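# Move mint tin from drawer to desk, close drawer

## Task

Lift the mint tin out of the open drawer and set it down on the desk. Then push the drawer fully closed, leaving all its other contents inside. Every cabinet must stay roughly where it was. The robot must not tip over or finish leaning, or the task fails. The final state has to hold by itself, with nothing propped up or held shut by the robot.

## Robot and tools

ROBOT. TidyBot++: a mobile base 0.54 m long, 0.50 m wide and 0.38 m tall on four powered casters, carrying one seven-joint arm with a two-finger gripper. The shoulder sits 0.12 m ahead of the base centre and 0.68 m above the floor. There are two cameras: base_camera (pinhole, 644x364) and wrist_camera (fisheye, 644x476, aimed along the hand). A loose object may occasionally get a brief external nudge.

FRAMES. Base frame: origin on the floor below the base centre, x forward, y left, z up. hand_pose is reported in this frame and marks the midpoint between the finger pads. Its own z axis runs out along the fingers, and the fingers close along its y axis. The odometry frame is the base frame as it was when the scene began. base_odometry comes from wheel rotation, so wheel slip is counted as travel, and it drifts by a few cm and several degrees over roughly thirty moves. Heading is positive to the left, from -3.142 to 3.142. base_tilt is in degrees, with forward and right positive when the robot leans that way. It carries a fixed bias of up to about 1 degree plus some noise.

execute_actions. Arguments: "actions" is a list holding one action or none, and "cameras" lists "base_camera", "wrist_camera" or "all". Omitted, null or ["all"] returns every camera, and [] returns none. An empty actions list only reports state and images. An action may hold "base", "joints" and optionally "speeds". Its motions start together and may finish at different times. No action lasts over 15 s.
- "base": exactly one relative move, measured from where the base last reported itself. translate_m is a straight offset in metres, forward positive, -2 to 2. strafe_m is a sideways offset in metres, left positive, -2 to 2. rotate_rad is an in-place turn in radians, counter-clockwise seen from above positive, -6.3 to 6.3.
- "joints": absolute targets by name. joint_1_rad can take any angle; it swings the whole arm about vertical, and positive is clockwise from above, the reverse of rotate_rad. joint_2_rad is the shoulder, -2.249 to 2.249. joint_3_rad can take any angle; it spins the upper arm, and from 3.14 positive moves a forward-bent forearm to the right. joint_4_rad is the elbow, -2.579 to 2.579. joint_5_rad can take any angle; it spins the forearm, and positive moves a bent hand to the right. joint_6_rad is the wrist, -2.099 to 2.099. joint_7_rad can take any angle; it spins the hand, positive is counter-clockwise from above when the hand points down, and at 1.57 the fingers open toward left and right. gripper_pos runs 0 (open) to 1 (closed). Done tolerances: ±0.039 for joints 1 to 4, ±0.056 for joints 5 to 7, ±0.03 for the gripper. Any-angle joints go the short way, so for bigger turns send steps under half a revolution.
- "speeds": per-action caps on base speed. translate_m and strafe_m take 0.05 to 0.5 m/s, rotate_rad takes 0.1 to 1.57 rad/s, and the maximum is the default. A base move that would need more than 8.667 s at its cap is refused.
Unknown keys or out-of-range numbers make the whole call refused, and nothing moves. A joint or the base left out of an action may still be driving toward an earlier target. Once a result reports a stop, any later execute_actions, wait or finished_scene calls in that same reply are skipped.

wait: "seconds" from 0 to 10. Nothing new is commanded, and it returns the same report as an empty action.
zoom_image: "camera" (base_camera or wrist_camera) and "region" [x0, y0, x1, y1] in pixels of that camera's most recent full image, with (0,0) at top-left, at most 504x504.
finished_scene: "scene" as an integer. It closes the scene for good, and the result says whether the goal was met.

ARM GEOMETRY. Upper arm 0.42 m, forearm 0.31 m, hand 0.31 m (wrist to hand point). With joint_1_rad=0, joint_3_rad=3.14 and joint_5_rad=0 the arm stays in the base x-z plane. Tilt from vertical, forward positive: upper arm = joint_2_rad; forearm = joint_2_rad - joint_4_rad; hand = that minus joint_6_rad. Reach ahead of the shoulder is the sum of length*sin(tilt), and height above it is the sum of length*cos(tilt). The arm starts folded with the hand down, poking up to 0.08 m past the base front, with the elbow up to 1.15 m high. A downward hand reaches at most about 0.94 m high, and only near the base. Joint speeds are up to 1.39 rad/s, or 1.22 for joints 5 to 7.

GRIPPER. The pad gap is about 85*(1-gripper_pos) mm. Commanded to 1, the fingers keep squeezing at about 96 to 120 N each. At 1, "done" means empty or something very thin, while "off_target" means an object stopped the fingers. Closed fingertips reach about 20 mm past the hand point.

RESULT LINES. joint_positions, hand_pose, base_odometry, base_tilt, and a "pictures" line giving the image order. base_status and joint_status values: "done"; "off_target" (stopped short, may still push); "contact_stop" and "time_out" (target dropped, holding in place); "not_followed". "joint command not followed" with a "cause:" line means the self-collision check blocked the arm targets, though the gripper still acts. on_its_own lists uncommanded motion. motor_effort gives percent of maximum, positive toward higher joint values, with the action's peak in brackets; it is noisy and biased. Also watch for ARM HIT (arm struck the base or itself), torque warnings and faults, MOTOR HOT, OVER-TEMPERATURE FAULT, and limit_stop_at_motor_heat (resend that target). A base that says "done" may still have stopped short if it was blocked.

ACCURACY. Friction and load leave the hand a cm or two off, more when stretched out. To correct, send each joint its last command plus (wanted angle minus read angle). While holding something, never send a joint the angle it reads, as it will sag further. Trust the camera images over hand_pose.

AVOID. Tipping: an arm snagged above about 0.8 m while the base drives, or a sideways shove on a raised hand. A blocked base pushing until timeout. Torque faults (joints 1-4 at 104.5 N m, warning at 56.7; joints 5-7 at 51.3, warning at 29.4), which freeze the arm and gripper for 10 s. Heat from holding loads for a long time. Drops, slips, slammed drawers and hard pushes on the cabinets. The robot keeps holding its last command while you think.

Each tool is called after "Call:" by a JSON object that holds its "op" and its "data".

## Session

Call:
{"op": "execute_actions", "data": {"actions": [{"joints":{"joint_6_rad":0.5}}]}}

Scene clock: 1.63 s.
base_odometry: x=+0.000 y=+0.000 heading=+0.000 (m, m, rad; odometry frame)
base_tilt: forward=+0.3 right=+0.0 (deg)
base_status: not commanded
joint_positions: joint_1_rad=-0.016 joint_2_rad=-0.315 joint_3_rad=+3.154 joint_4_rad=-2.517 joint_5_rad=-0.003 joint_6_rad=+0.489 joint_7_rad=+1.573 gripper_pos=+0.000
joint_status: all done
motor_effort: joint_1_rad=+0(0) joint_2_rad=-7(7) joint_3_rad=+1(1) joint_4_rad=+19(19) joint_5_rad=-1(0) joint_6_rad=+9(9) joint_7_rad=+0(0) (%)
hand_pose: x=+0.5508 y=+0.0024 z=+0.8523 quat_wxyz=(-0.003, +0.756, +0.000, +0.655) (m; base frame)
pictures: base_camera, wrist_camera
Images, in order (width x height): base_camera 644x364, wrist_camera 644x476.

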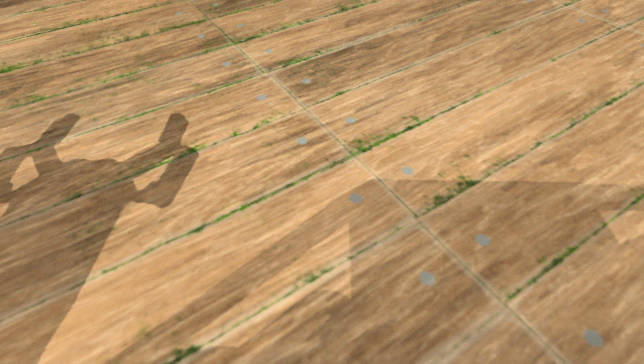

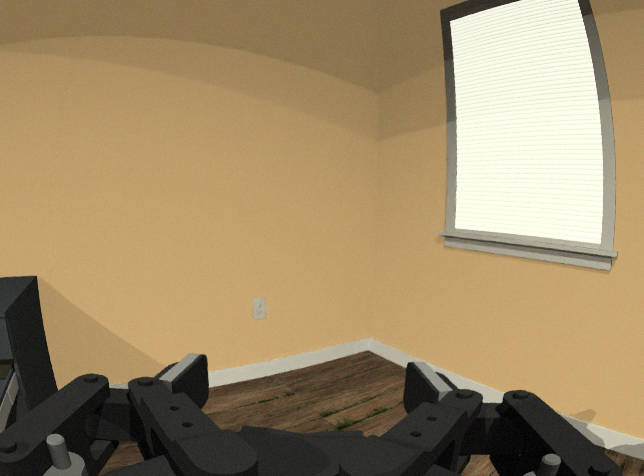

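A cabinet is at the left edge of the view. I'll rotate left.

Call:
{"op": "execute_actions", "data": {"actions": [{"base":{"rotate_rad":1.2}}]}}

Scene clock: 3.80 s.
base_odometry: x=+0.000 y=+0.000 heading=+1.199 (m, m, rad; odometry frame)
base_tilt: forward=+0.3 right=+0.0 (deg)
base_status: done
joint_positions: joint_1_rad=-0.016 joint_2_rad=-0.315 joint_3_rad=+3.153 joint_4_rad=-2.517 joint_5_rad=-0.003 joint_6_rad=+0.489 joint_7_rad=+1.573 gripper_pos=+0.000
joint_status: not commanded
motor_effort: joint_1_rad=+0(0) joint_2_rad=-7(8) joint_3_rad=+1(2) joint_4_rad=+19(19) joint_5_rad=-1(1) joint_6_rad=+9(9) joint_7_rad=+0(1) (%)
hand_pose: x=+0.5508 y=+0.0027 z=+0.8523 quat_wxyz=(-0.003, +0.756, +0.000, +0.655) (m; base frame)
pictures: base_camera, wrist_camera
Images, in order (width x height): base_camera 644x364, wrist_camera 644x476.

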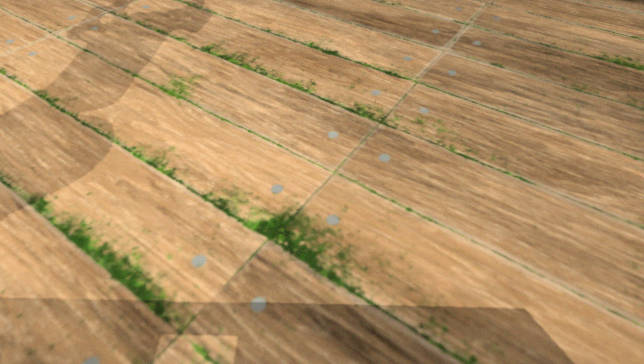

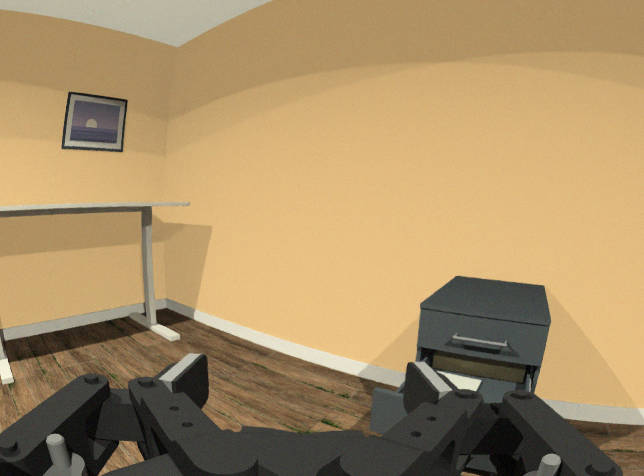

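Call:
{"op": "execute_actions", "data": {"actions": [{"base":{"rotate_rad":-0.42}}]}}

Scene clock: 5.27 s.
base_odometry: x=+0.000 y=+0.000 heading=+0.780 (m, m, rad; odometry frame)
base_tilt: forward=+0.4 right=+0.0 (deg)
base_status: done
joint_positions: joint_1_rad=-0.016 joint_2_rad=-0.315 joint_3_rad=+3.154 joint_4_rad=-2.517 joint_5_rad=-0.003 joint_6_rad=+0.489 joint_7_rad=+1.573 gripper_pos=+0.000
joint_status: not commanded
motor_effort: joint_1_rad=+0(1) joint_2_rad=-7(7) joint_3_rad=+0(1) joint_4_rad=+19(18) joint_5_rad=+0(0) joint_6_rad=+9(9) joint_7_rad=-1(0) (%)
hand_pose: x=+0.5508 y=+0.0024 z=+0.8523 quat_wxyz=(-0.003, +0.756, +0.000, +0.655) (m; base frame)
pictures: base_camera, wrist_camera
Images, in order (width x height): base_camera 644x364, wrist_camera 644x476.

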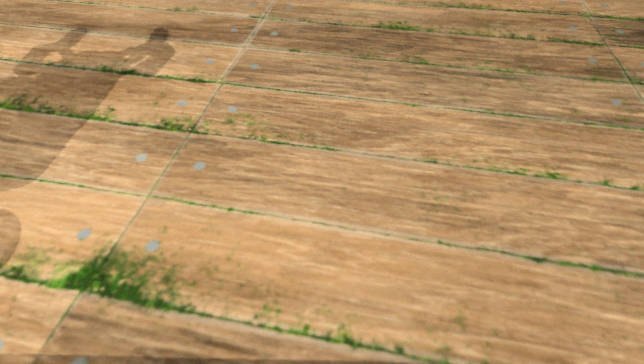

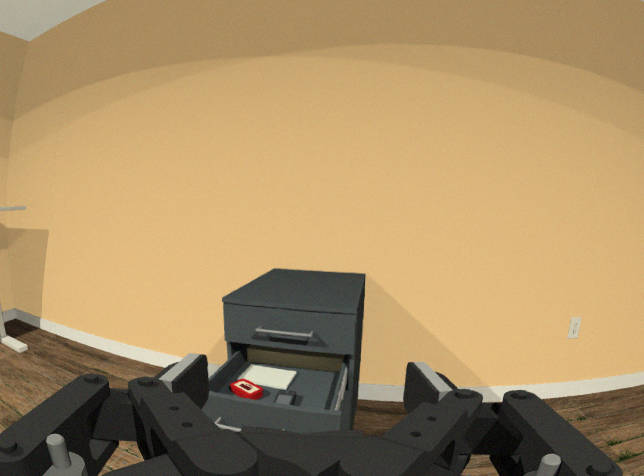

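Call:
{"op": "execute_actions", "data": {"actions": [{"base":{"rotate_rad":-0.13}}], "cameras": []}}

Call:
{"op": "execute_actions", "data": {"actions": [{"base":{"strafe_m":0.27},"joints":{"joint_2_rad":0.2,"joint_4_rad":-1.6,"joint_6_rad":-0.7}}]}}

Scene clock: 9.07 s.
base_odometry: x=+0.000 y=+0.000 heading=+0.652 (m, m, rad; odometry frame)
base_tilt: forward=+0.3 right=+0.1 (deg)
base_status: done
joint_positions: joint_1_rad=-0.016 joint_2_rad=-0.315 joint_3_rad=+3.154 joint_4_rad=-2.517 joint_5_rad=-0.003 joint_6_rad=+0.489 joint_7_rad=+1.573 gripper_pos=+0.000
joint_status: not commanded
motor_effort: joint_1_rad=+0(3) joint_2_rad=-7(7) joint_3_rad=+0(2) joint_4_rad=+19(19) joint_5_rad=+0(1) joint_6_rad=+9(9) joint_7_rad=-1(0) (%)
hand_pose: x=+0.5508 y=+0.0020 z=+0.8523 quat_wxyz=(-0.002, +0.756, +0.000, +0.655) (m; base frame)
pictures: none
No camera images: the call's "cameras" was empty. Leave "cameras" out to get every camera's image.

Scene clock: 11.27 s.
base_odometry: x=-0.164 y=+0.215 heading=+0.651 (m, m, rad; odometry frame)
base_tilt: forward=+0.3 right=+0.0 (deg)
base_status: done
joint_positions: joint_1_rad=-0.016 joint_2_rad=+0.188 joint_3_rad=+3.153 joint_4_rad=-1.614 joint_5_rad=-0.003 joint_6_rad=-0.670 joint_7_rad=+1.573 gripper_pos=+0.000
joint_status: all done
motor_effort: joint_1_rad=+0(2) joint_2_rad=-28(29) joint_3_rad=+0(2) joint_4_rad=+19(19) joint_5_rad=-1(1) joint_6_rad=+6(10) joint_7_rad=+0(1) (%)
hand_pose: x=+0.6969 y=+0.0052 z=+0.7789 quat_wxyz=(-0.001, +0.945, +0.003, +0.328) (m; base frame)
pictures: base_camera, wrist_camera
Images, in order (width x height): base_camera 644x364, wrist_camera 644x476.

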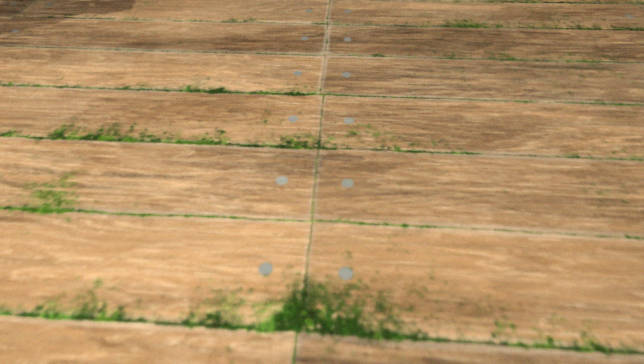

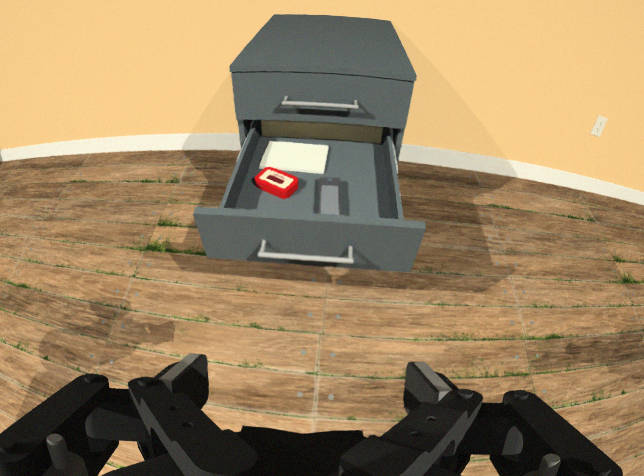

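Call:
{"op": "execute_actions", "data": {"actions": [{"base":{"translate_m":0.7},"joints":{"joint_2_rad":0.546,"joint_4_rad":-1.454,"joint_6_rad":-1.1416}}], "cameras": []}}

Call:
{"op": "execute_actions", "data": {"actions": [{"base":{"strafe_m":0.16}}]}}

Scene clock: 14.43 s.
base_odometry: x=+0.393 y=+0.640 heading=+0.652 (m, m, rad; odometry frame)
base_tilt: forward=+0.3 right=-0.1 (deg)
base_status: done
joint_positions: joint_1_rad=-0.016 joint_2_rad=+0.548 joint_3_rad=+3.153 joint_4_rad=-1.464 joint_5_rad=-0.003 joint_6_rad=-1.114 joint_7_rad=+1.573 gripper_pos=+0.000
joint_status: all done
motor_effort: joint_1_rad=+0(1) joint_2_rad=-36(39) joint_3_rad=-1(1) joint_4_rad=+15(20) joint_5_rad=+0(1) joint_6_rad=+1(7) joint_7_rad=+0(1) (%)
hand_pose: x=+0.6275 y=+0.0051 z=+0.5953 quat_wxyz=(+0.002, +1.000, +0.004, +0.008) (m; base frame)
pictures: none
No camera images: the call's "cameras" was empty. Leave "cameras" out to get every camera's image.

Scene clock: 15.90 s.
base_odometry: x=+0.296 y=+0.767 heading=+0.651 (m, m, rad; odometry frame)
base_tilt: forward=+0.3 right=+0.1 (deg)
base_status: done
joint_positions: joint_1_rad=-0.023 joint_2_rad=+0.548 joint_3_rad=+3.152 joint_4_rad=-1.464 joint_5_rad=-0.003 joint_6_rad=-1.115 joint_7_rad=+1.573 gripper_pos=+0.000
joint_status: not commanded
motor_effort: joint_1_rad=+0(4) joint_2_rad=-37(38) joint_3_rad=-1(2) joint_4_rad=+16(16) joint_5_rad=-1(1) joint_6_rad=+1(1) joint_7_rad=+0(0) (%)
hand_pose: x=+0.6272 y=+0.0086 z=+0.5954 quat_wxyz=(+0.001, +1.000, +0.007, +0.008) (m; base frame)
pictures: base_camera, wrist_camera
Images, in order (width x height): base_camera 644x364, wrist_camera 644x476.

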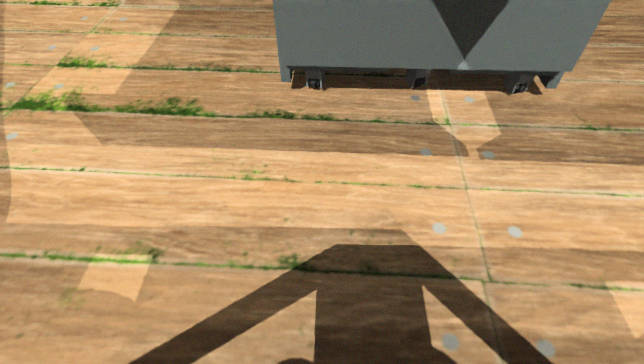

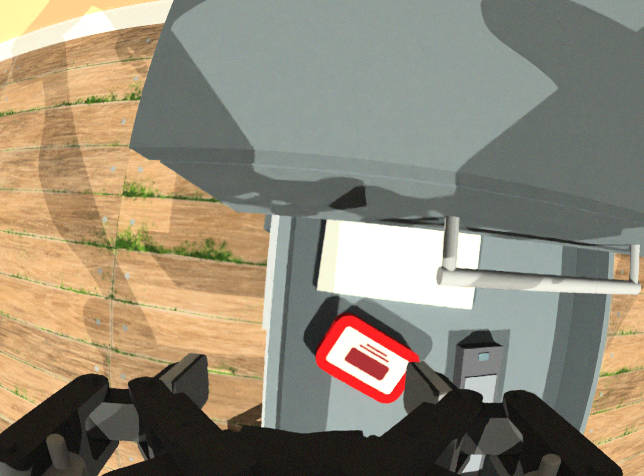

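Call:
{"op": "execute_actions", "data": {"actions": [{"joints":{"joint_1_rad":0.06,"joint_7_rad":2.72}}], "cameras": ["wrist_camera"]}}

Scene clock: 17.70 s.
base_odometry: x=+0.296 y=+0.767 heading=+0.651 (m, m, rad; odometry frame)
base_tilt: forward=+0.3 right=+0.0 (deg)
base_status: not commanded
joint_positions: joint_1_rad=+0.049 joint_2_rad=+0.548 joint_3_rad=+3.152 joint_4_rad=-1.464 joint_5_rad=-0.003 joint_6_rad=-1.115 joint_7_rad=+2.702 gripper_pos=+0.000
joint_status: all done
motor_effort: joint_1_rad=+1(1) joint_2_rad=-37(37) joint_3_rad=-1(1) joint_4_rad=+15(16) joint_5_rad=-1(1) joint_6_rad=+1(1) joint_7_rad=+0(1) (%)
hand_pose: x=+0.6265 y=-0.0279 z=+0.5954 quat_wxyz=(+0.005, +0.860, +0.510, +0.005) (m; base frame)
pictures: wrist_camera
Images, in order (width x height): wrist_camera 644x476.

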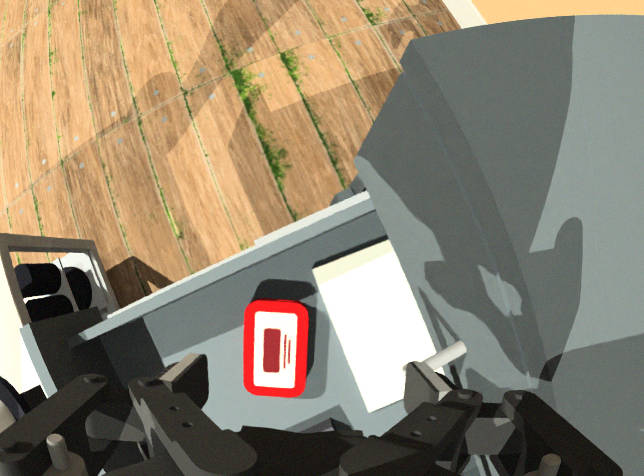

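Call:
{"op": "execute_actions", "data": {"actions": [{"joints":{"joint_2_rad":0.6625,"joint_4_rad":-1.75,"joint_6_rad":-0.73}}], "cameras": ["wrist_camera"]}}

Scene clock: 19.97 s.
base_odometry: x=+0.296 y=+0.767 heading=+0.651 (m, m, rad; odometry frame)
base_tilt: forward=+0.3 right=-0.1 (deg)
base_status: not commanded
joint_positions: joint_1_rad=+0.049 joint_2_rad=+0.661 joint_3_rad=+3.152 joint_4_rad=-1.742 joint_5_rad=-0.003 joint_6_rad=-0.760 joint_7_rad=+2.702 gripper_pos=+0.000
joint_status: all done
motor_effort: joint_1_rad=+1(0) joint_2_rad=-36(40) joint_3_rad=+0(1) joint_4_rad=+11(15) joint_5_rad=-1(0) joint_6_rad=+0(1) joint_7_rad=+0(0) (%)
hand_pose: x=+0.5820 y=-0.0261 z=+0.4704 quat_wxyz=(-0.004, +0.860, +0.510, -0.010) (m; base frame)
pictures: wrist_camera
Images, in order (width x height): wrist_camera 644x476.

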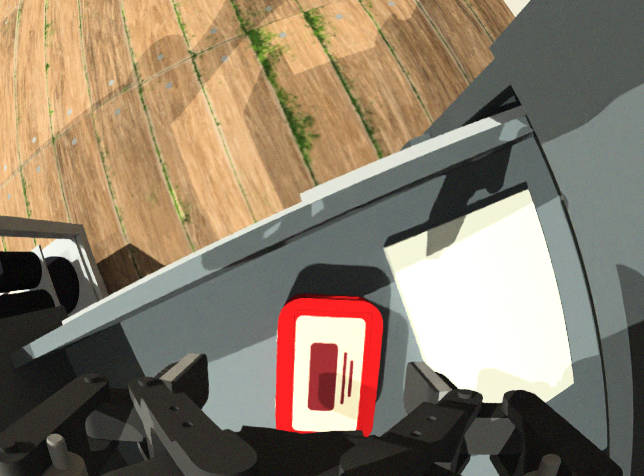

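Call:
{"op": "execute_actions", "data": {"actions": [{"joints":{"joint_2_rad":0.7987,"joint_4_rad":-1.785,"joint_6_rad":-0.5577}}], "cameras": ["wrist_camera"]}}

Scene clock: 21.23 s.
base_odometry: x=+0.296 y=+0.767 heading=+0.652 (m, m, rad; odometry frame)
base_tilt: forward=+0.3 right=+0.0 (deg)
base_status: not commanded
joint_positions: joint_1_rad=+0.049 joint_2_rad=+0.801 joint_3_rad=+3.152 joint_4_rad=-1.775 joint_5_rad=-0.003 joint_6_rad=-0.587 joint_7_rad=+2.702 gripper_pos=+0.000
joint_status: all done
motor_effort: joint_1_rad=+0(0) joint_2_rad=-38(41) joint_3_rad=+0(1) joint_4_rad=+10(12) joint_5_rad=-1(0) joint_6_rad=+1(1) joint_7_rad=+0(1) (%)
hand_pose: x=+0.5824 y=-0.0266 z=+0.3979 quat_wxyz=(-0.003, +0.860, +0.511, -0.011) (m; base frame)
pictures: wrist_camera
Images, in order (width x height): wrist_camera 644x476.

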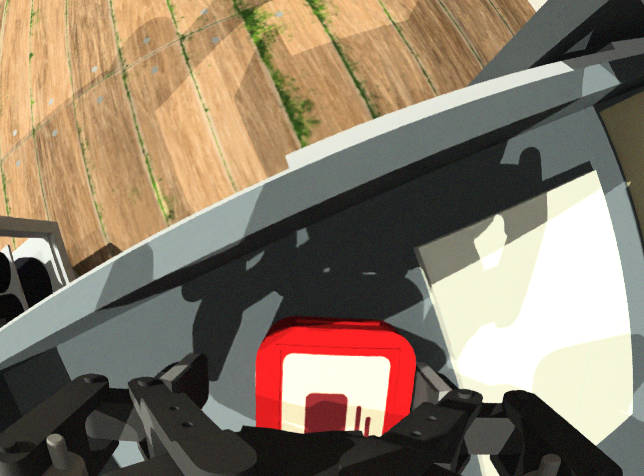

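Call:
{"op": "execute_actions", "data": {"actions": [{"joints":{"gripper_pos":1}}], "cameras": []}}

Call:
{"op": "execute_actions", "data": {"actions": [{"joints":{"joint_2_rad":0.546,"joint_4_rad":-1.454,"joint_6_rad":-1.1416,"gripper_pos":1}}], "cameras": ["wrist_camera"]}}

Scene clock: 22.53 s.
base_odometry: x=+0.296 y=+0.767 heading=+0.652 (m, m, rad; odometry frame)
base_tilt: forward=+0.3 right=+0.0 (deg)
base_status: not commanded
joint_positions: joint_1_rad=+0.049 joint_2_rad=+0.791 joint_3_rad=+3.152 joint_4_rad=-1.776 joint_5_rad=-0.003 joint_6_rad=-0.585 joint_7_rad=+2.702 gripper_pos=+0.360
joint_status: gripper_pos off_target (ended at +0.360, target +1.000)
motor_effort: joint_1_rad=+1(2) joint_2_rad=-35(39) joint_3_rad=-2(1) joint_4_rad=+7(12) joint_5_rad=+0(0) joint_6_rad=+0(4) joint_7_rad=+0(0) (%)
hand_pose: x=+0.5852 y=-0.0268 z=+0.4024 quat_wxyz=(+0.000, +0.860, +0.511, -0.006) (m; base frame)
pictures: none
No camera images: the call's "cameras" was empty. Leave "cameras" out to get every camera's image.

Scene clock: 24.23 s.
base_odometry: x=+0.296 y=+0.767 heading=+0.652 (m, m, rad; odometry frame)
base_tilt: forward=+0.3 right=+0.1 (deg)
base_status: not commanded
joint_positions: joint_1_rad=+0.052 joint_2_rad=+0.546 joint_3_rad=+3.149 joint_4_rad=-1.456 joint_5_rad=-0.005 joint_6_rad=-1.112 joint_7_rad=+2.702 gripper_pos=+0.365
joint_status: gripper_pos off_target (ended at +0.365, target +1.000); the others done
motor_effort: joint_1_rad=+0(6) joint_2_rad=-38(50) joint_3_rad=-1(5) joint_4_rad=+16(22) joint_5_rad=-1(3) joint_6_rad=+1(8) joint_7_rad=-1(0) (%)
hand_pose: x=+0.6309 y=-0.0277 z=+0.5989 quat_wxyz=(+0.007, +0.860, +0.510, +0.012) (m; base frame)
pictures: wrist_camera
Images, in order (width x height): wrist_camera 644x476.

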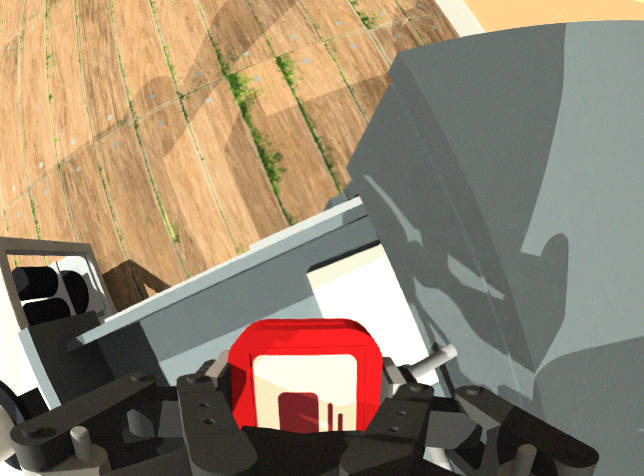

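Call:
{"op": "execute_actions", "data": {"actions": [{"base":{"translate_m":-0.5},"joints":{"joint_1_rad":0,"joint_2_rad":-0.01,"joint_4_rad":-1.386,"joint_6_rad":-1.766,"gripper_pos":1}}], "cameras": []}}

Call:
{"op": "execute_actions", "data": {"actions": [{"base":{"rotate_rad":1.57},"joints":{"joint_6_rad":-0.5,"joint_7_rad":1.57,"gripper_pos":1}}]}}

Scene clock: 26.90 s.
base_odometry: x=-0.102 y=+0.464 heading=+0.651 (m, m, rad; odometry frame)
base_tilt: forward=+0.3 right=+0.0 (deg)
base_status: done
joint_positions: joint_1_rad=+0.015 joint_2_rad=-0.018 joint_3_rad=+3.149 joint_4_rad=-1.402 joint_5_rad=-0.005 joint_6_rad=-1.743 joint_7_rad=+2.702 gripper_pos=+0.365
joint_status: gripper_pos off_target (ended at +0.365, target +1.000); the others done
motor_effort: joint_1_rad=+1(2) joint_2_rad=-17(41) joint_3_rad=+0(1) joint_4_rad=+17(18) joint_5_rad=-1(1) joint_6_rad=+1(2) joint_7_rad=+0(1) (%)
hand_pose: x=+0.4248 y=-0.0039 z=+0.8495 quat_wxyz=(+0.002, +0.850, +0.527, +0.007) (m; base frame)
pictures: none
No camera images: the call's "cameras" was empty. Leave "cameras" out to get every camera's image.

Scene clock: 29.20 s.
base_odometry: x=-0.102 y=+0.464 heading=+2.221 (m, m, rad; odometry frame)
base_tilt: forward=+0.3 right=+0.0 (deg)
base_status: done
joint_positions: joint_1_rad=-0.004 joint_2_rad=+0.000 joint_3_rad=+3.148 joint_4_rad=-1.397 joint_5_rad=-0.005 joint_6_rad=-0.513 joint_7_rad=+1.591 gripper_pos=+0.365
joint_status: gripper_pos off_target (ended at +0.365, target +1.000); the others done
motor_effort: joint_1_rad=+0(4) joint_2_rad=-23(27) joint_3_rad=+0(3) joint_4_rad=+22(22) joint_5_rad=+0(2) joint_6_rad=+9(9) joint_7_rad=+0(0) (%)
hand_pose: x=+0.7223 y=+0.0011 z=+1.0535 quat_wxyz=(+0.004, +0.816, +0.007, +0.578) (m; base frame)
pictures: base_camera, wrist_camera
Images, in order (width x height): base_camera 644x364, wrist_camera 644x476.

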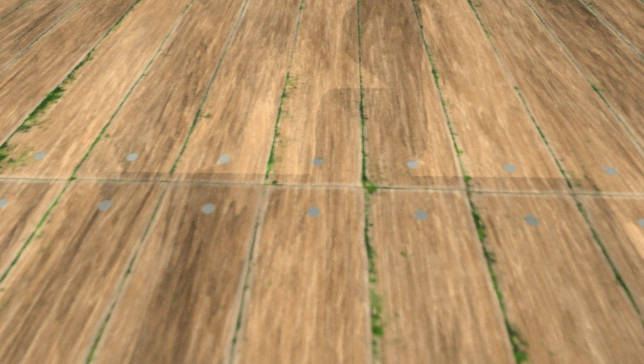

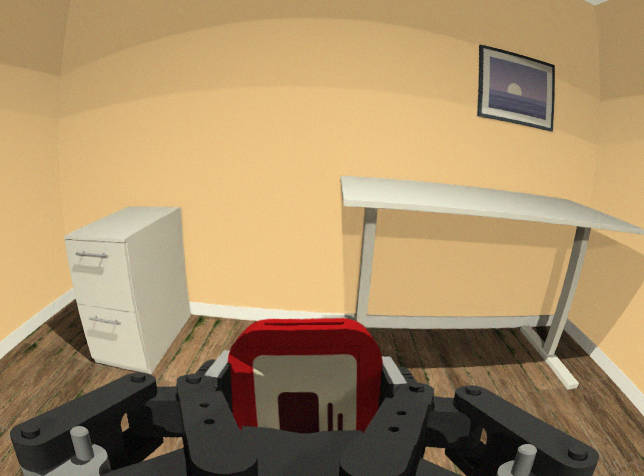

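Call:
{"op": "execute_actions", "data": {"actions": [{"base":{"translate_m":1.5},"joints":{"gripper_pos":1}}], "cameras": ["wrist_camera"]}}

Scene clock: 33.83 s.
base_odometry: x=-1.011 y=+1.657 heading=+2.221 (m, m, rad; odometry frame)
base_tilt: forward=+0.3 right=+0.0 (deg)
base_status: done
joint_positions: joint_1_rad=-0.004 joint_2_rad=-0.002 joint_3_rad=+3.148 joint_4_rad=-1.397 joint_5_rad=-0.005 joint_6_rad=-0.513 joint_7_rad=+1.591 gripper_pos=+0.365
joint_status: gripper_pos off_target (ended at +0.365, target +1.000)
motor_effort: joint_1_rad=+0(0) joint_2_rad=-23(28) joint_3_rad=+0(1) joint_4_rad=+21(23) joint_5_rad=-1(0) joint_6_rad=+9(10) joint_7_rad=+0(1) (%)
hand_pose: x=+0.7215 y=+0.0011 z=+1.0549 quat_wxyz=(+0.004, +0.815, +0.007, +0.579) (m; base frame)
pictures: wrist_camera
Images, in order (width x height): wrist_camera 644x476.

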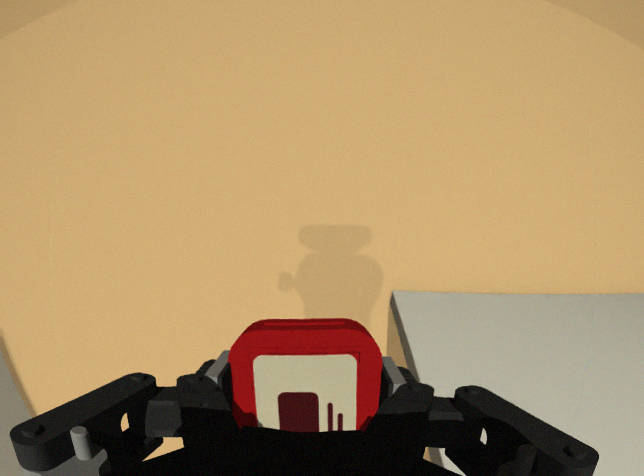

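Call:
{"op": "execute_actions", "data": {"actions": [{"base":{"strafe_m":-0.3},"joints":{"joint_2_rad":0.533,"joint_4_rad":-0.646,"joint_6_rad":-1.962,"gripper_pos":1}}]}}

Scene clock: 36.27 s.
base_odometry: x=-0.772 y=+1.839 heading=+2.222 (m, m, rad; odometry frame)
base_tilt: forward=+0.3 right=+0.1 (deg)
base_status: done
joint_positions: joint_1_rad=-0.007 joint_2_rad=+0.395 joint_3_rad=+3.145 joint_4_rad=-0.560 joint_5_rad=-0.006 joint_6_rad=-1.836 joint_7_rad=+1.591 gripper_pos=+0.365
joint_status: joint_2_rad off_target (ended at +0.395, target +0.533); joint_4_rad off_target (ended at -0.560, target -0.646); joint_6_rad off_target (ended at -1.836, target -1.962); gripper_pos off_target (ended at +0.365, target +1.000)
motor_effort: joint_1_rad=+1(6) joint_2_rad=-7(25) joint_3_rad=+0(4) joint_4_rad=-4(22) joint_5_rad=-2(3) joint_6_rad=-10(15) joint_7_rad=-1(1) (%)
hand_pose: x=+0.6446 y=+0.0054 z=+0.9592 quat_wxyz=(-0.001, +0.985, +0.013, +0.174) (m; base frame)
pictures: base_camera, wrist_camera
Images, in order (width x height): base_camera 644x364, wrist_camera 644x476.

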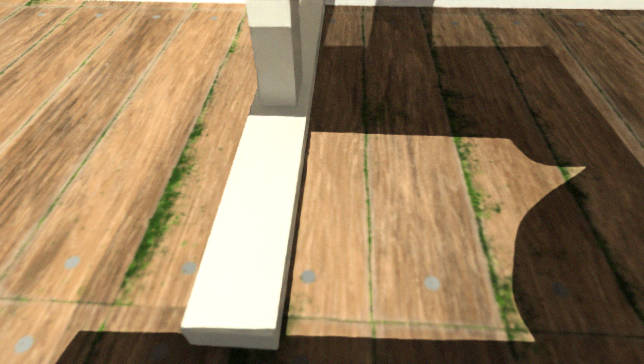

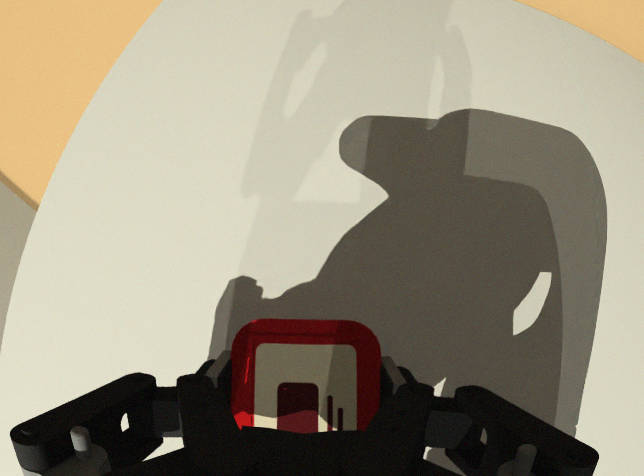

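Call:
{"op": "execute_actions", "data": {"actions": [{"joints":{"joint_2_rad":0.39,"joint_4_rad":-0.56,"joint_6_rad":-1.836,"gripper_pos":0}}], "cameras": []}}

Call:
{"op": "execute_actions", "data": {"actions": [{"joints":{"joint_2_rad":0.2,"joint_4_rad":-0.45,"joint_6_rad":-1.8}}], "cameras": ["wrist_camera"]}}

Scene clock: 37.70 s.
base_odometry: x=-0.772 y=+1.839 heading=+2.222 (m, m, rad; odometry frame)
base_tilt: forward=+0.4 right=+0.1 (deg)
base_status: not commanded
joint_positions: joint_1_rad=-0.007 joint_2_rad=+0.397 joint_3_rad=+3.145 joint_4_rad=-0.569 joint_5_rad=-0.006 joint_6_rad=-1.836 joint_7_rad=+1.591 gripper_pos=+0.000
joint_status: all done
motor_effort: joint_1_rad=+0(1) joint_2_rad=-32(34) joint_3_rad=-1(0) joint_4_rad=+15(17) joint_5_rad=-1(2) joint_6_rad=+4(11) joint_7_rad=+0(2) (%)
hand_pose: x=+0.6441 y=+0.0054 z=+0.9550 quat_wxyz=(-0.001, +0.986, +0.013, +0.169) (m; base frame)
pictures: none
No camera images: the call's "cameras" was empty. Leave "cameras" out to get every camera's image.

Scene clock: 39.30 s.
base_odometry: x=-0.772 y=+1.839 heading=+2.222 (m, m, rad; odometry frame)
base_tilt: forward=+0.3 right=+0.1 (deg)
base_status: not commanded
joint_positions: joint_1_rad=-0.007 joint_2_rad=+0.194 joint_3_rad=+3.145 joint_4_rad=-0.453 joint_5_rad=-0.006 joint_6_rad=-1.831 joint_7_rad=+1.591 gripper_pos=+0.000
joint_status: all done
motor_effort: joint_1_rad=+1(0) joint_2_rad=-22(35) joint_3_rad=+0(0) joint_4_rad=+13(17) joint_5_rad=+0(1) joint_6_rad=+6(6) joint_7_rad=+0(1) (%)
hand_pose: x=+0.5813 y=+0.0050 z=+1.1003 quat_wxyz=(+0.000, +0.945, +0.013, +0.326) (m; base frame)
pictures: wrist_camera
Images, in order (width x height): wrist_camera 644x476.

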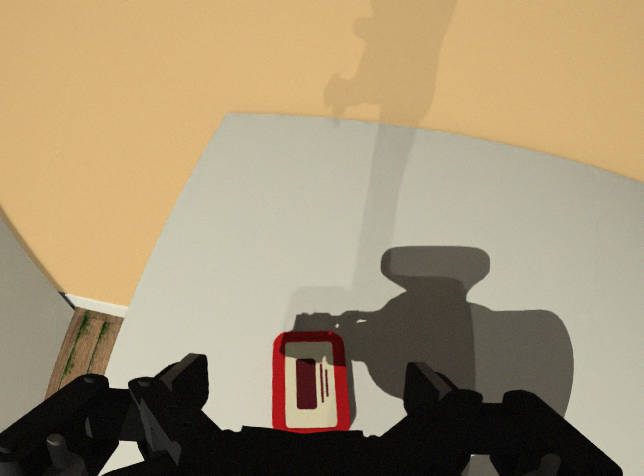

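Call:
{"op": "execute_actions", "data": {"actions": [{"base":{"translate_m":-1.34}}], "cameras": []}}

Call:
{"op": "execute_actions", "data": {"actions": [{"base":{"strafe_m":0.3},"joints":{"joint_2_rad":0.438,"joint_4_rad":-2.192,"joint_6_rad":-0.512,"gripper_pos":1}}], "cameras": []}}

Call:
{"op": "execute_actions", "data": {"actions": [{"base":{"rotate_rad":-1.57}}]}}

Scene clock: 43.67 s.
base_odometry: x=+0.040 y=+0.773 heading=+2.222 (m, m, rad; odometry frame)
base_tilt: forward=+0.4 right=+0.0 (deg)
base_status: done
joint_positions: joint_1_rad=-0.007 joint_2_rad=+0.197 joint_3_rad=+3.145 joint_4_rad=-0.453 joint_5_rad=-0.006 joint_6_rad=-1.828 joint_7_rad=+1.591 gripper_pos=+0.000
joint_status: not commanded
motor_effort: joint_1_rad=+1(2) joint_2_rad=-22(25) joint_3_rad=+0(1) joint_4_rad=+13(14) joint_5_rad=-1(0) joint_6_rad=+6(6) joint_7_rad=+0(0) (%)
hand_pose: x=+0.5832 y=+0.0050 z=+1.0995 quat_wxyz=(+0.000, +0.945, +0.013, +0.326) (m; base frame)
pictures: none
No camera images: the call's "cameras" was empty. Leave "cameras" out to get every camera's image.

Scene clock: 46.60 s.
base_odometry: x=-0.199 y=+0.591 heading=+2.222 (m, m, rad; odometry frame)
base_tilt: forward=+0.4 right=+0.0 (deg)
base_status: done
joint_positions: joint_1_rad=-0.006 joint_2_rad=+0.423 joint_3_rad=+3.146 joint_4_rad=-2.180 joint_5_rad=-0.006 joint_6_rad=-0.543 joint_7_rad=+1.591 gripper_pos=+0.999
joint_status: all done
motor_effort: joint_1_rad=+0(3) joint_2_rad=-25(34) joint_3_rad=-1(2) joint_4_rad=+9(17) joint_5_rad=-1(1) joint_6_rad=+1(6) joint_7_rad=-1(0) (%)
hand_pose: x=+0.4515 y=+0.0027 z=+0.4843 quat_wxyz=(-0.001, +1.000, +0.008, -0.002) (m; base frame)
pictures: none
No camera images: the call's "cameras" was empty. Leave "cameras" out to get every camera's image.

Scene clock: 48.93 s.
base_odometry: x=-0.199 y=+0.591 heading=+0.653 (m, m, rad; odometry frame)
base_tilt: forward=+0.3 right=+0.0 (deg)
base_status: done
joint_positions: joint_1_rad=+0.003 joint_2_rad=+0.427 joint_3_rad=+3.153 joint_4_rad=-2.180 joint_5_rad=-0.006 joint_6_rad=-0.537 joint_7_rad=+1.591 gripper_pos=+0.999
joint_status: not commanded
motor_effort: joint_1_rad=+0(1) joint_2_rad=-25(27) joint_3_rad=-1(2) joint_4_rad=+9(9) joint_5_rad=+0(1) joint_6_rad=+1(0) joint_7_rad=+0(0) (%)
hand_pose: x=+0.4527 y=-0.0031 z=+0.4830 quat_wxyz=(+0.001, +1.000, +0.001, -0.001) (m; base frame)
pictures: base_camera, wrist_camera
Images, in order (width x height): base_camera 644x364, wrist_camera 644x476.

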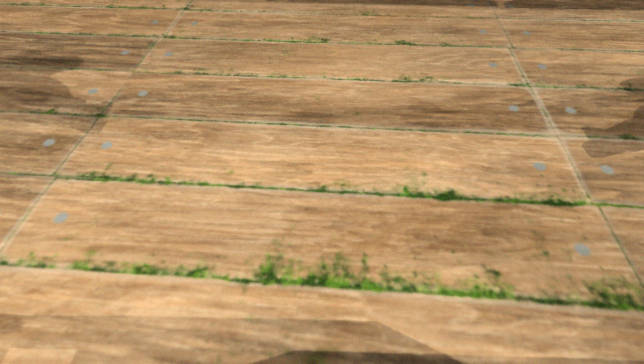

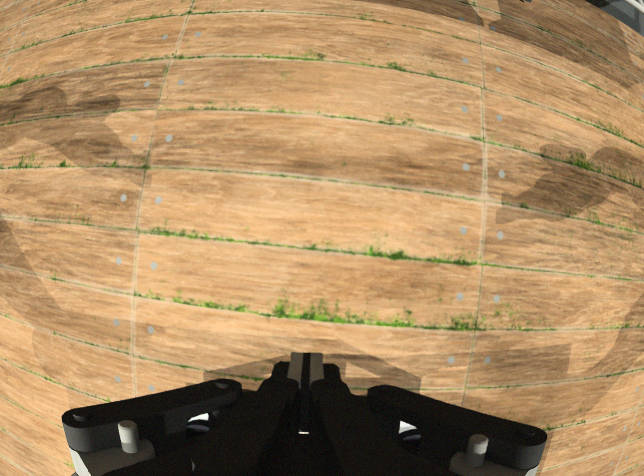

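Call:
{"op": "execute_actions", "data": {"actions": [{"base":{"strafe_m":-0.32}}]}}

Scene clock: 50.97 s.
base_odometry: x=-0.004 y=+0.337 heading=+0.652 (m, m, rad; odometry frame)
base_tilt: forward=+0.3 right=+0.0 (deg)
base_status: done
joint_positions: joint_1_rad=+0.005 joint_2_rad=+0.427 joint_3_rad=+3.154 joint_4_rad=-2.180 joint_5_rad=-0.006 joint_6_rad=-0.537 joint_7_rad=+1.591 gripper_pos=+0.999
joint_status: not commanded
motor_effort: joint_1_rad=+0(3) joint_2_rad=-25(26) joint_3_rad=-1(2) joint_4_rad=+9(9) joint_5_rad=-1(0) joint_6_rad=+1(1) joint_7_rad=+0(0) (%)
hand_pose: x=+0.4527 y=-0.0039 z=+0.4830 quat_wxyz=(+0.001, +1.000, -0.001, -0.001) (m; base frame)
pictures: base_camera, wrist_camera
Images, in order (width x height): base_camera 644x364, wrist_camera 644x476.

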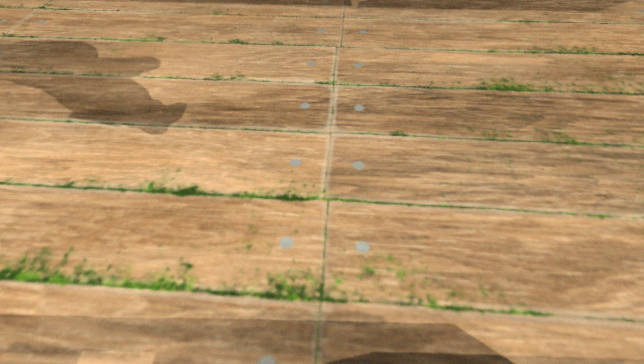

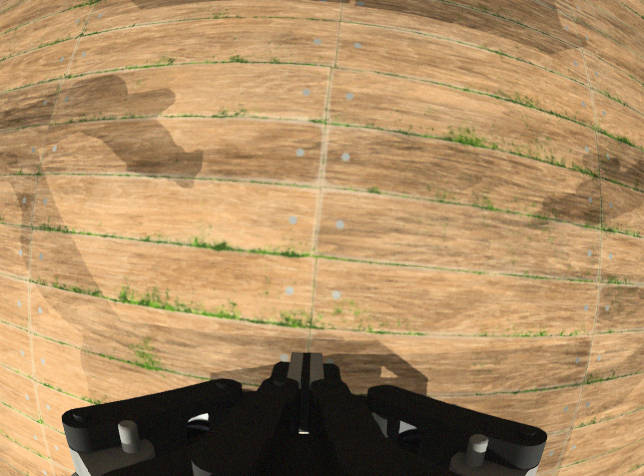

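Call:
{"op": "execute_actions", "data": {"actions": [{"base":{"translate_m":0.45},"speeds":{"translate_m":0.1}}]}}

Scene clock: 56.10 s.
base_odometry: x=+0.354 y=+0.610 heading=+0.652 (m, m, rad; odometry frame)
base_tilt: forward=+0.4 right=+0.0 (deg)
base_status: done
joint_positions: joint_1_rad=+0.005 joint_2_rad=+0.430 joint_3_rad=+3.154 joint_4_rad=-2.202 joint_5_rad=-0.006 joint_6_rad=-0.538 joint_7_rad=+1.591 gripper_pos=+0.999
joint_status: not commanded
motor_effort: joint_1_rad=+0(1) joint_2_rad=-26(27) joint_3_rad=+0(1) joint_4_rad=+10(14) joint_5_rad=+0(1) joint_6_rad=+2(6) joint_7_rad=+0(0) (%)
hand_pose: x=+0.4390 y=-0.0037 z=+0.4786 quat_wxyz=(+0.001, +1.000, -0.001, -0.014) (m; base frame)
pictures: base_camera, wrist_camera
Images, in order (width x height): base_camera 644x364, wrist_camera 644x476.

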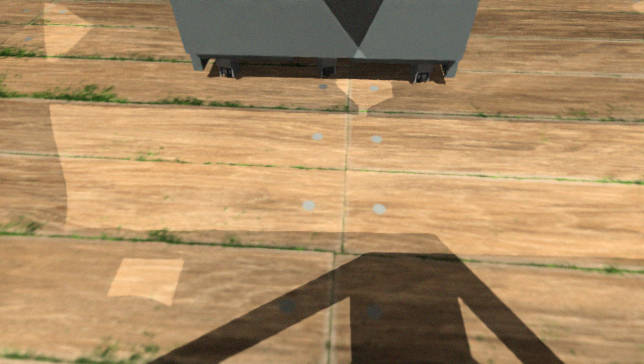

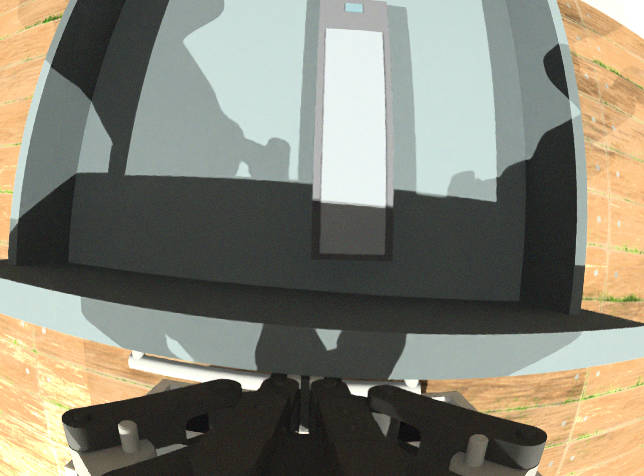

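Call:
{"op": "execute_actions", "data": {"actions": [{"base":{"translate_m":0.2},"speeds":{"translate_m":0.07}}]}}

Scene clock: 59.57 s.
base_odometry: x=+0.513 y=+0.731 heading=+0.652 (m, m, rad; odometry frame)
base_tilt: forward=+0.3 right=+0.1 (deg)
base_status: done
joint_positions: joint_1_rad=+0.005 joint_2_rad=+0.432 joint_3_rad=+3.154 joint_4_rad=-2.208 joint_5_rad=-0.006 joint_6_rad=-0.538 joint_7_rad=+1.591 gripper_pos=+0.999
joint_status: not commanded
motor_effort: joint_1_rad=+0(1) joint_2_rad=-25(27) joint_3_rad=+0(1) joint_4_rad=+10(14) joint_5_rad=-1(1) joint_6_rad=+2(5) joint_7_rad=+0(0) (%)
hand_pose: x=+0.4352 y=-0.0036 z=+0.4773 quat_wxyz=(+0.001, +1.000, -0.001, -0.018) (m; base frame)
pictures: base_camera, wrist_camera
Images, in order (width x height): base_camera 644x364, wrist_camera 644x476.

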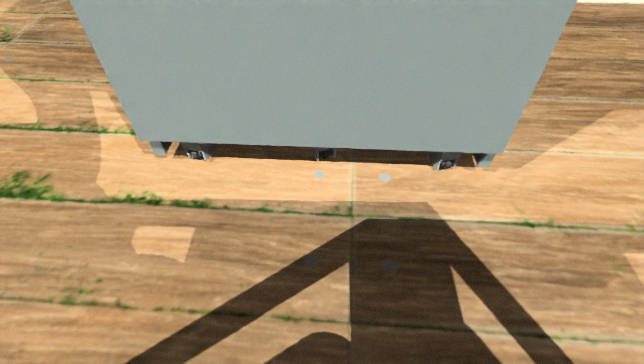

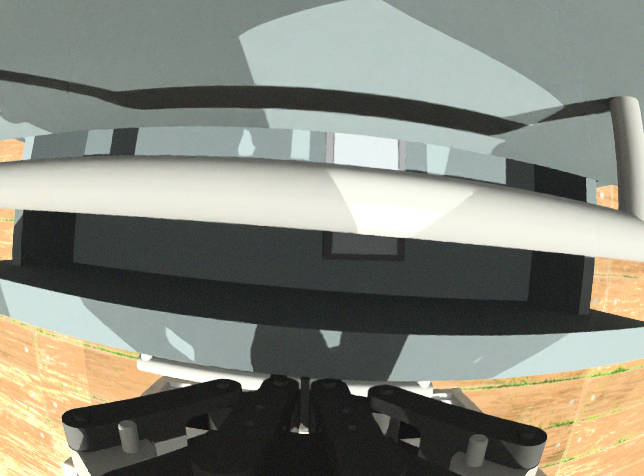

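Call:
{"op": "execute_actions", "data": {"actions": [{"base":{"translate_m":0.07},"speeds":{"translate_m":0.05}}]}}

Scene clock: 61.47 s.
base_odometry: x=+0.568 y=+0.773 heading=+0.652 (m, m, rad; odometry frame)
base_tilt: forward=+0.3 right=+0.1 (deg)
base_status: done
joint_positions: joint_1_rad=+0.004 joint_2_rad=+0.389 joint_3_rad=+3.154 joint_4_rad=-2.298 joint_5_rad=-0.006 joint_6_rad=-0.577 joint_7_rad=+1.588 gripper_pos=+0.999
joint_status: not commanded
motor_effort: joint_1_rad=+0(3) joint_2_rad=-12(26) joint_3_rad=+0(3) joint_4_rad=+28(30) joint_5_rad=+1(2) joint_6_rad=+13(14) joint_7_rad=+2(3) (%)
hand_pose: x=+0.3790 y=-0.0025 z=+0.4797 quat_wxyz=(+0.000, +0.998, -0.002, -0.061) (m; base frame)
pictures: base_camera, wrist_camera
Images, in order (width x height): base_camera 644x364, wrist_camera 644x476.

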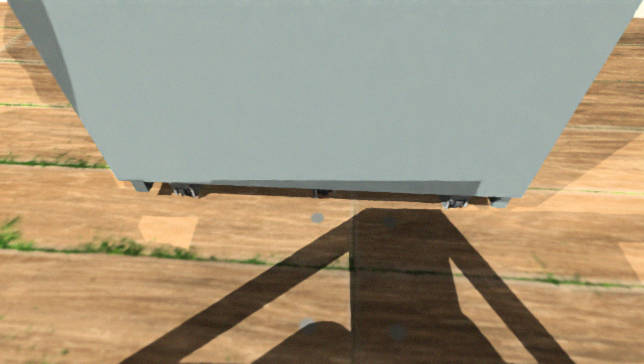

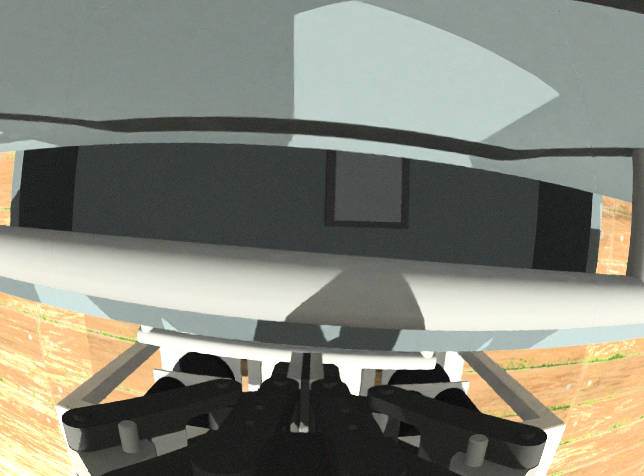

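Call:
{"op": "execute_actions", "data": {"actions": [{"base":{"translate_m":-0.25},"joints":{"joint_2_rad":0.7436,"joint_4_rad":-2.4737,"joint_6_rad":0.857}}]}}

Scene clock: 63.63 s.
base_odometry: x=+0.370 y=+0.621 heading=+0.652 (m, m, rad; odometry frame)
base_tilt: forward=+0.4 right=+0.0 (deg)
base_status: done
joint_positions: joint_1_rad=+0.004 joint_2_rad=+0.741 joint_3_rad=+3.155 joint_4_rad=-2.474 joint_5_rad=-0.006 joint_6_rad=+0.835 joint_7_rad=+1.588 gripper_pos=+0.999
joint_status: all done
motor_effort: joint_1_rad=+0(2) joint_2_rad=-29(32) joint_3_rad=-1(2) joint_4_rad=+3(26) joint_5_rad=-1(3) joint_6_rad=+6(14) joint_7_rad=-1(2) (%)
hand_pose: x=+0.5951 y=-0.0084 z=+0.4535 quat_wxyz=(+0.011, +0.928, +0.001, +0.372) (m; base frame)
pictures: base_camera, wrist_camera
Images, in order (width x height): base_camera 644x364, wrist_camera 644x476.

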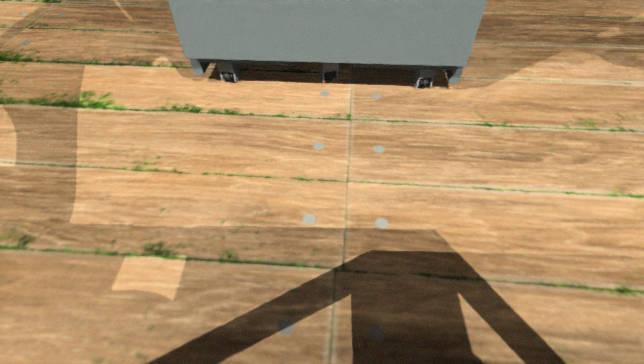

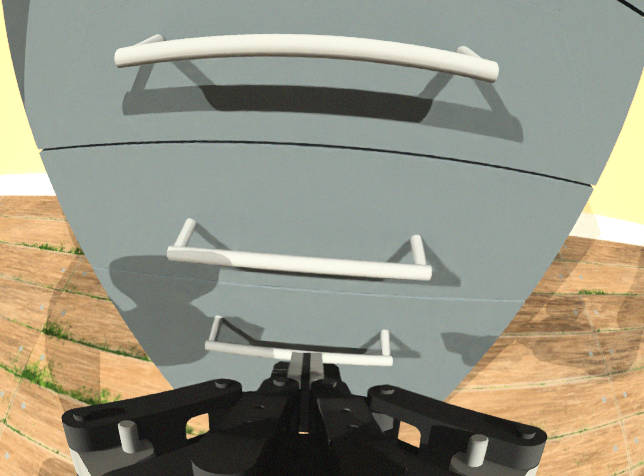

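Call:
{"op": "execute_actions", "data": {"actions": [{"base":{"translate_m":0.13},"speeds":{"translate_m":0.05}}]}}

Scene clock: 67.10 s.
base_odometry: x=+0.473 y=+0.700 heading=+0.652 (m, m, rad; odometry frame)
base_tilt: forward=+0.4 right=+0.0 (deg)
base_status: done
joint_positions: joint_1_rad=+0.004 joint_2_rad=+0.742 joint_3_rad=+3.155 joint_4_rad=-2.520 joint_5_rad=-0.006 joint_6_rad=+0.835 joint_7_rad=+1.588 gripper_pos=+0.999
joint_status: not commanded
motor_effort: joint_1_rad=+1(1) joint_2_rad=-29(31) joint_3_rad=+1(1) joint_4_rad=+10(14) joint_5_rad=-1(2) joint_6_rad=+9(12) joint_7_rad=+0(1) (%)
hand_pose: x=+0.5697 y=-0.0081 z=+0.4449 quat_wxyz=(+0.011, +0.937, +0.000, +0.350) (m; base frame)
pictures: base_camera, wrist_camera
Images, in order (width x height): base_camera 644x364, wrist_camera 644x476.

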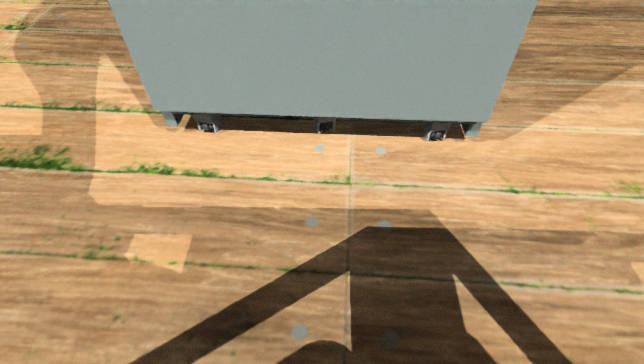

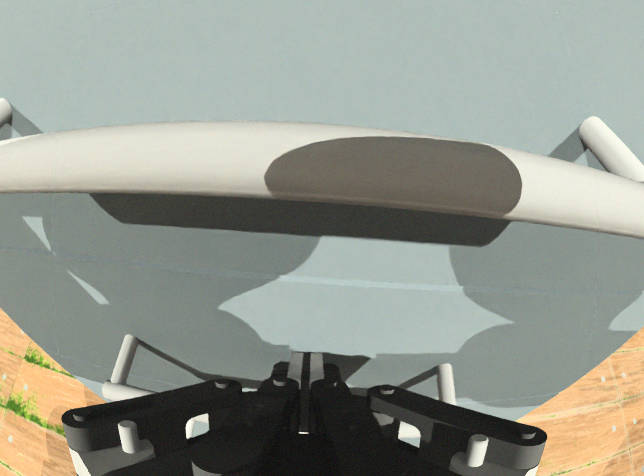

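Call:
{"op": "execute_actions", "data": {"actions": [{"base":{"translate_m":-0.4},"joints":{"joint_2_rad":0.2,"joint_4_rad":-1.6,"joint_6_rad":-0.7}}]}}

Scene clock: 69.47 s.
base_odometry: x=+0.155 y=+0.457 heading=+0.652 (m, m, rad; odometry frame)
base_tilt: forward=+0.4 right=+0.1 (deg)
base_status: done
joint_positions: joint_1_rad=+0.003 joint_2_rad=+0.198 joint_3_rad=+3.155 joint_4_rad=-1.611 joint_5_rad=-0.006 joint_6_rad=-0.671 joint_7_rad=+1.588 gripper_pos=+0.999
joint_status: all done
motor_effort: joint_1_rad=+1(2) joint_2_rad=-29(35) joint_3_rad=+0(2) joint_4_rad=+20(18) joint_5_rad=-1(1) joint_6_rad=+6(12) joint_7_rad=+0(1) (%)
hand_pose: x=+0.6986 y=-0.0069 z=+0.7743 quat_wxyz=(+0.004, +0.946, -0.001, +0.325) (m; base frame)
pictures: base_camera, wrist_camera
Images, in order (width x height): base_camera 644x364, wrist_camera 644x476.

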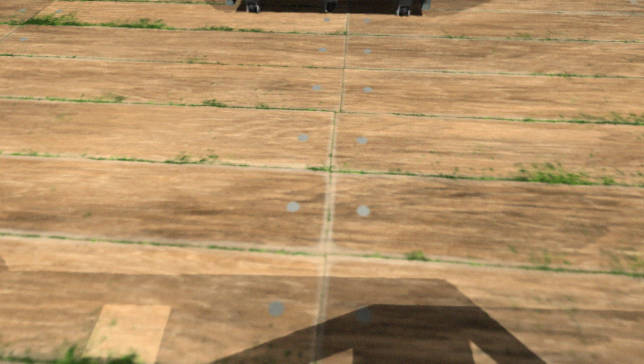

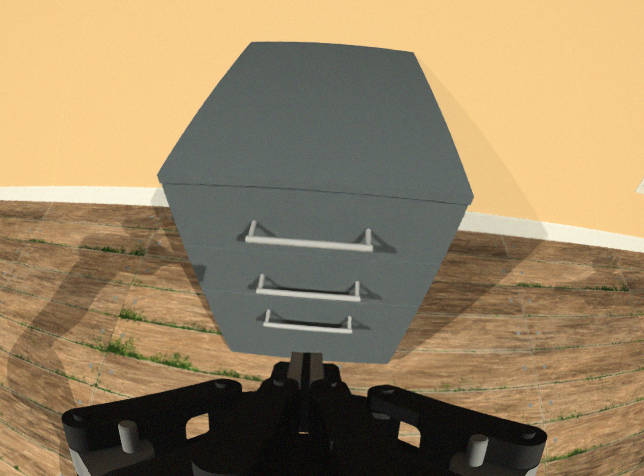

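The drawer fronts all look flush, so it's shut.

Call:
{"op": "finished_scene", "data": {"scene": 2}}

The scene is finished: the task was done.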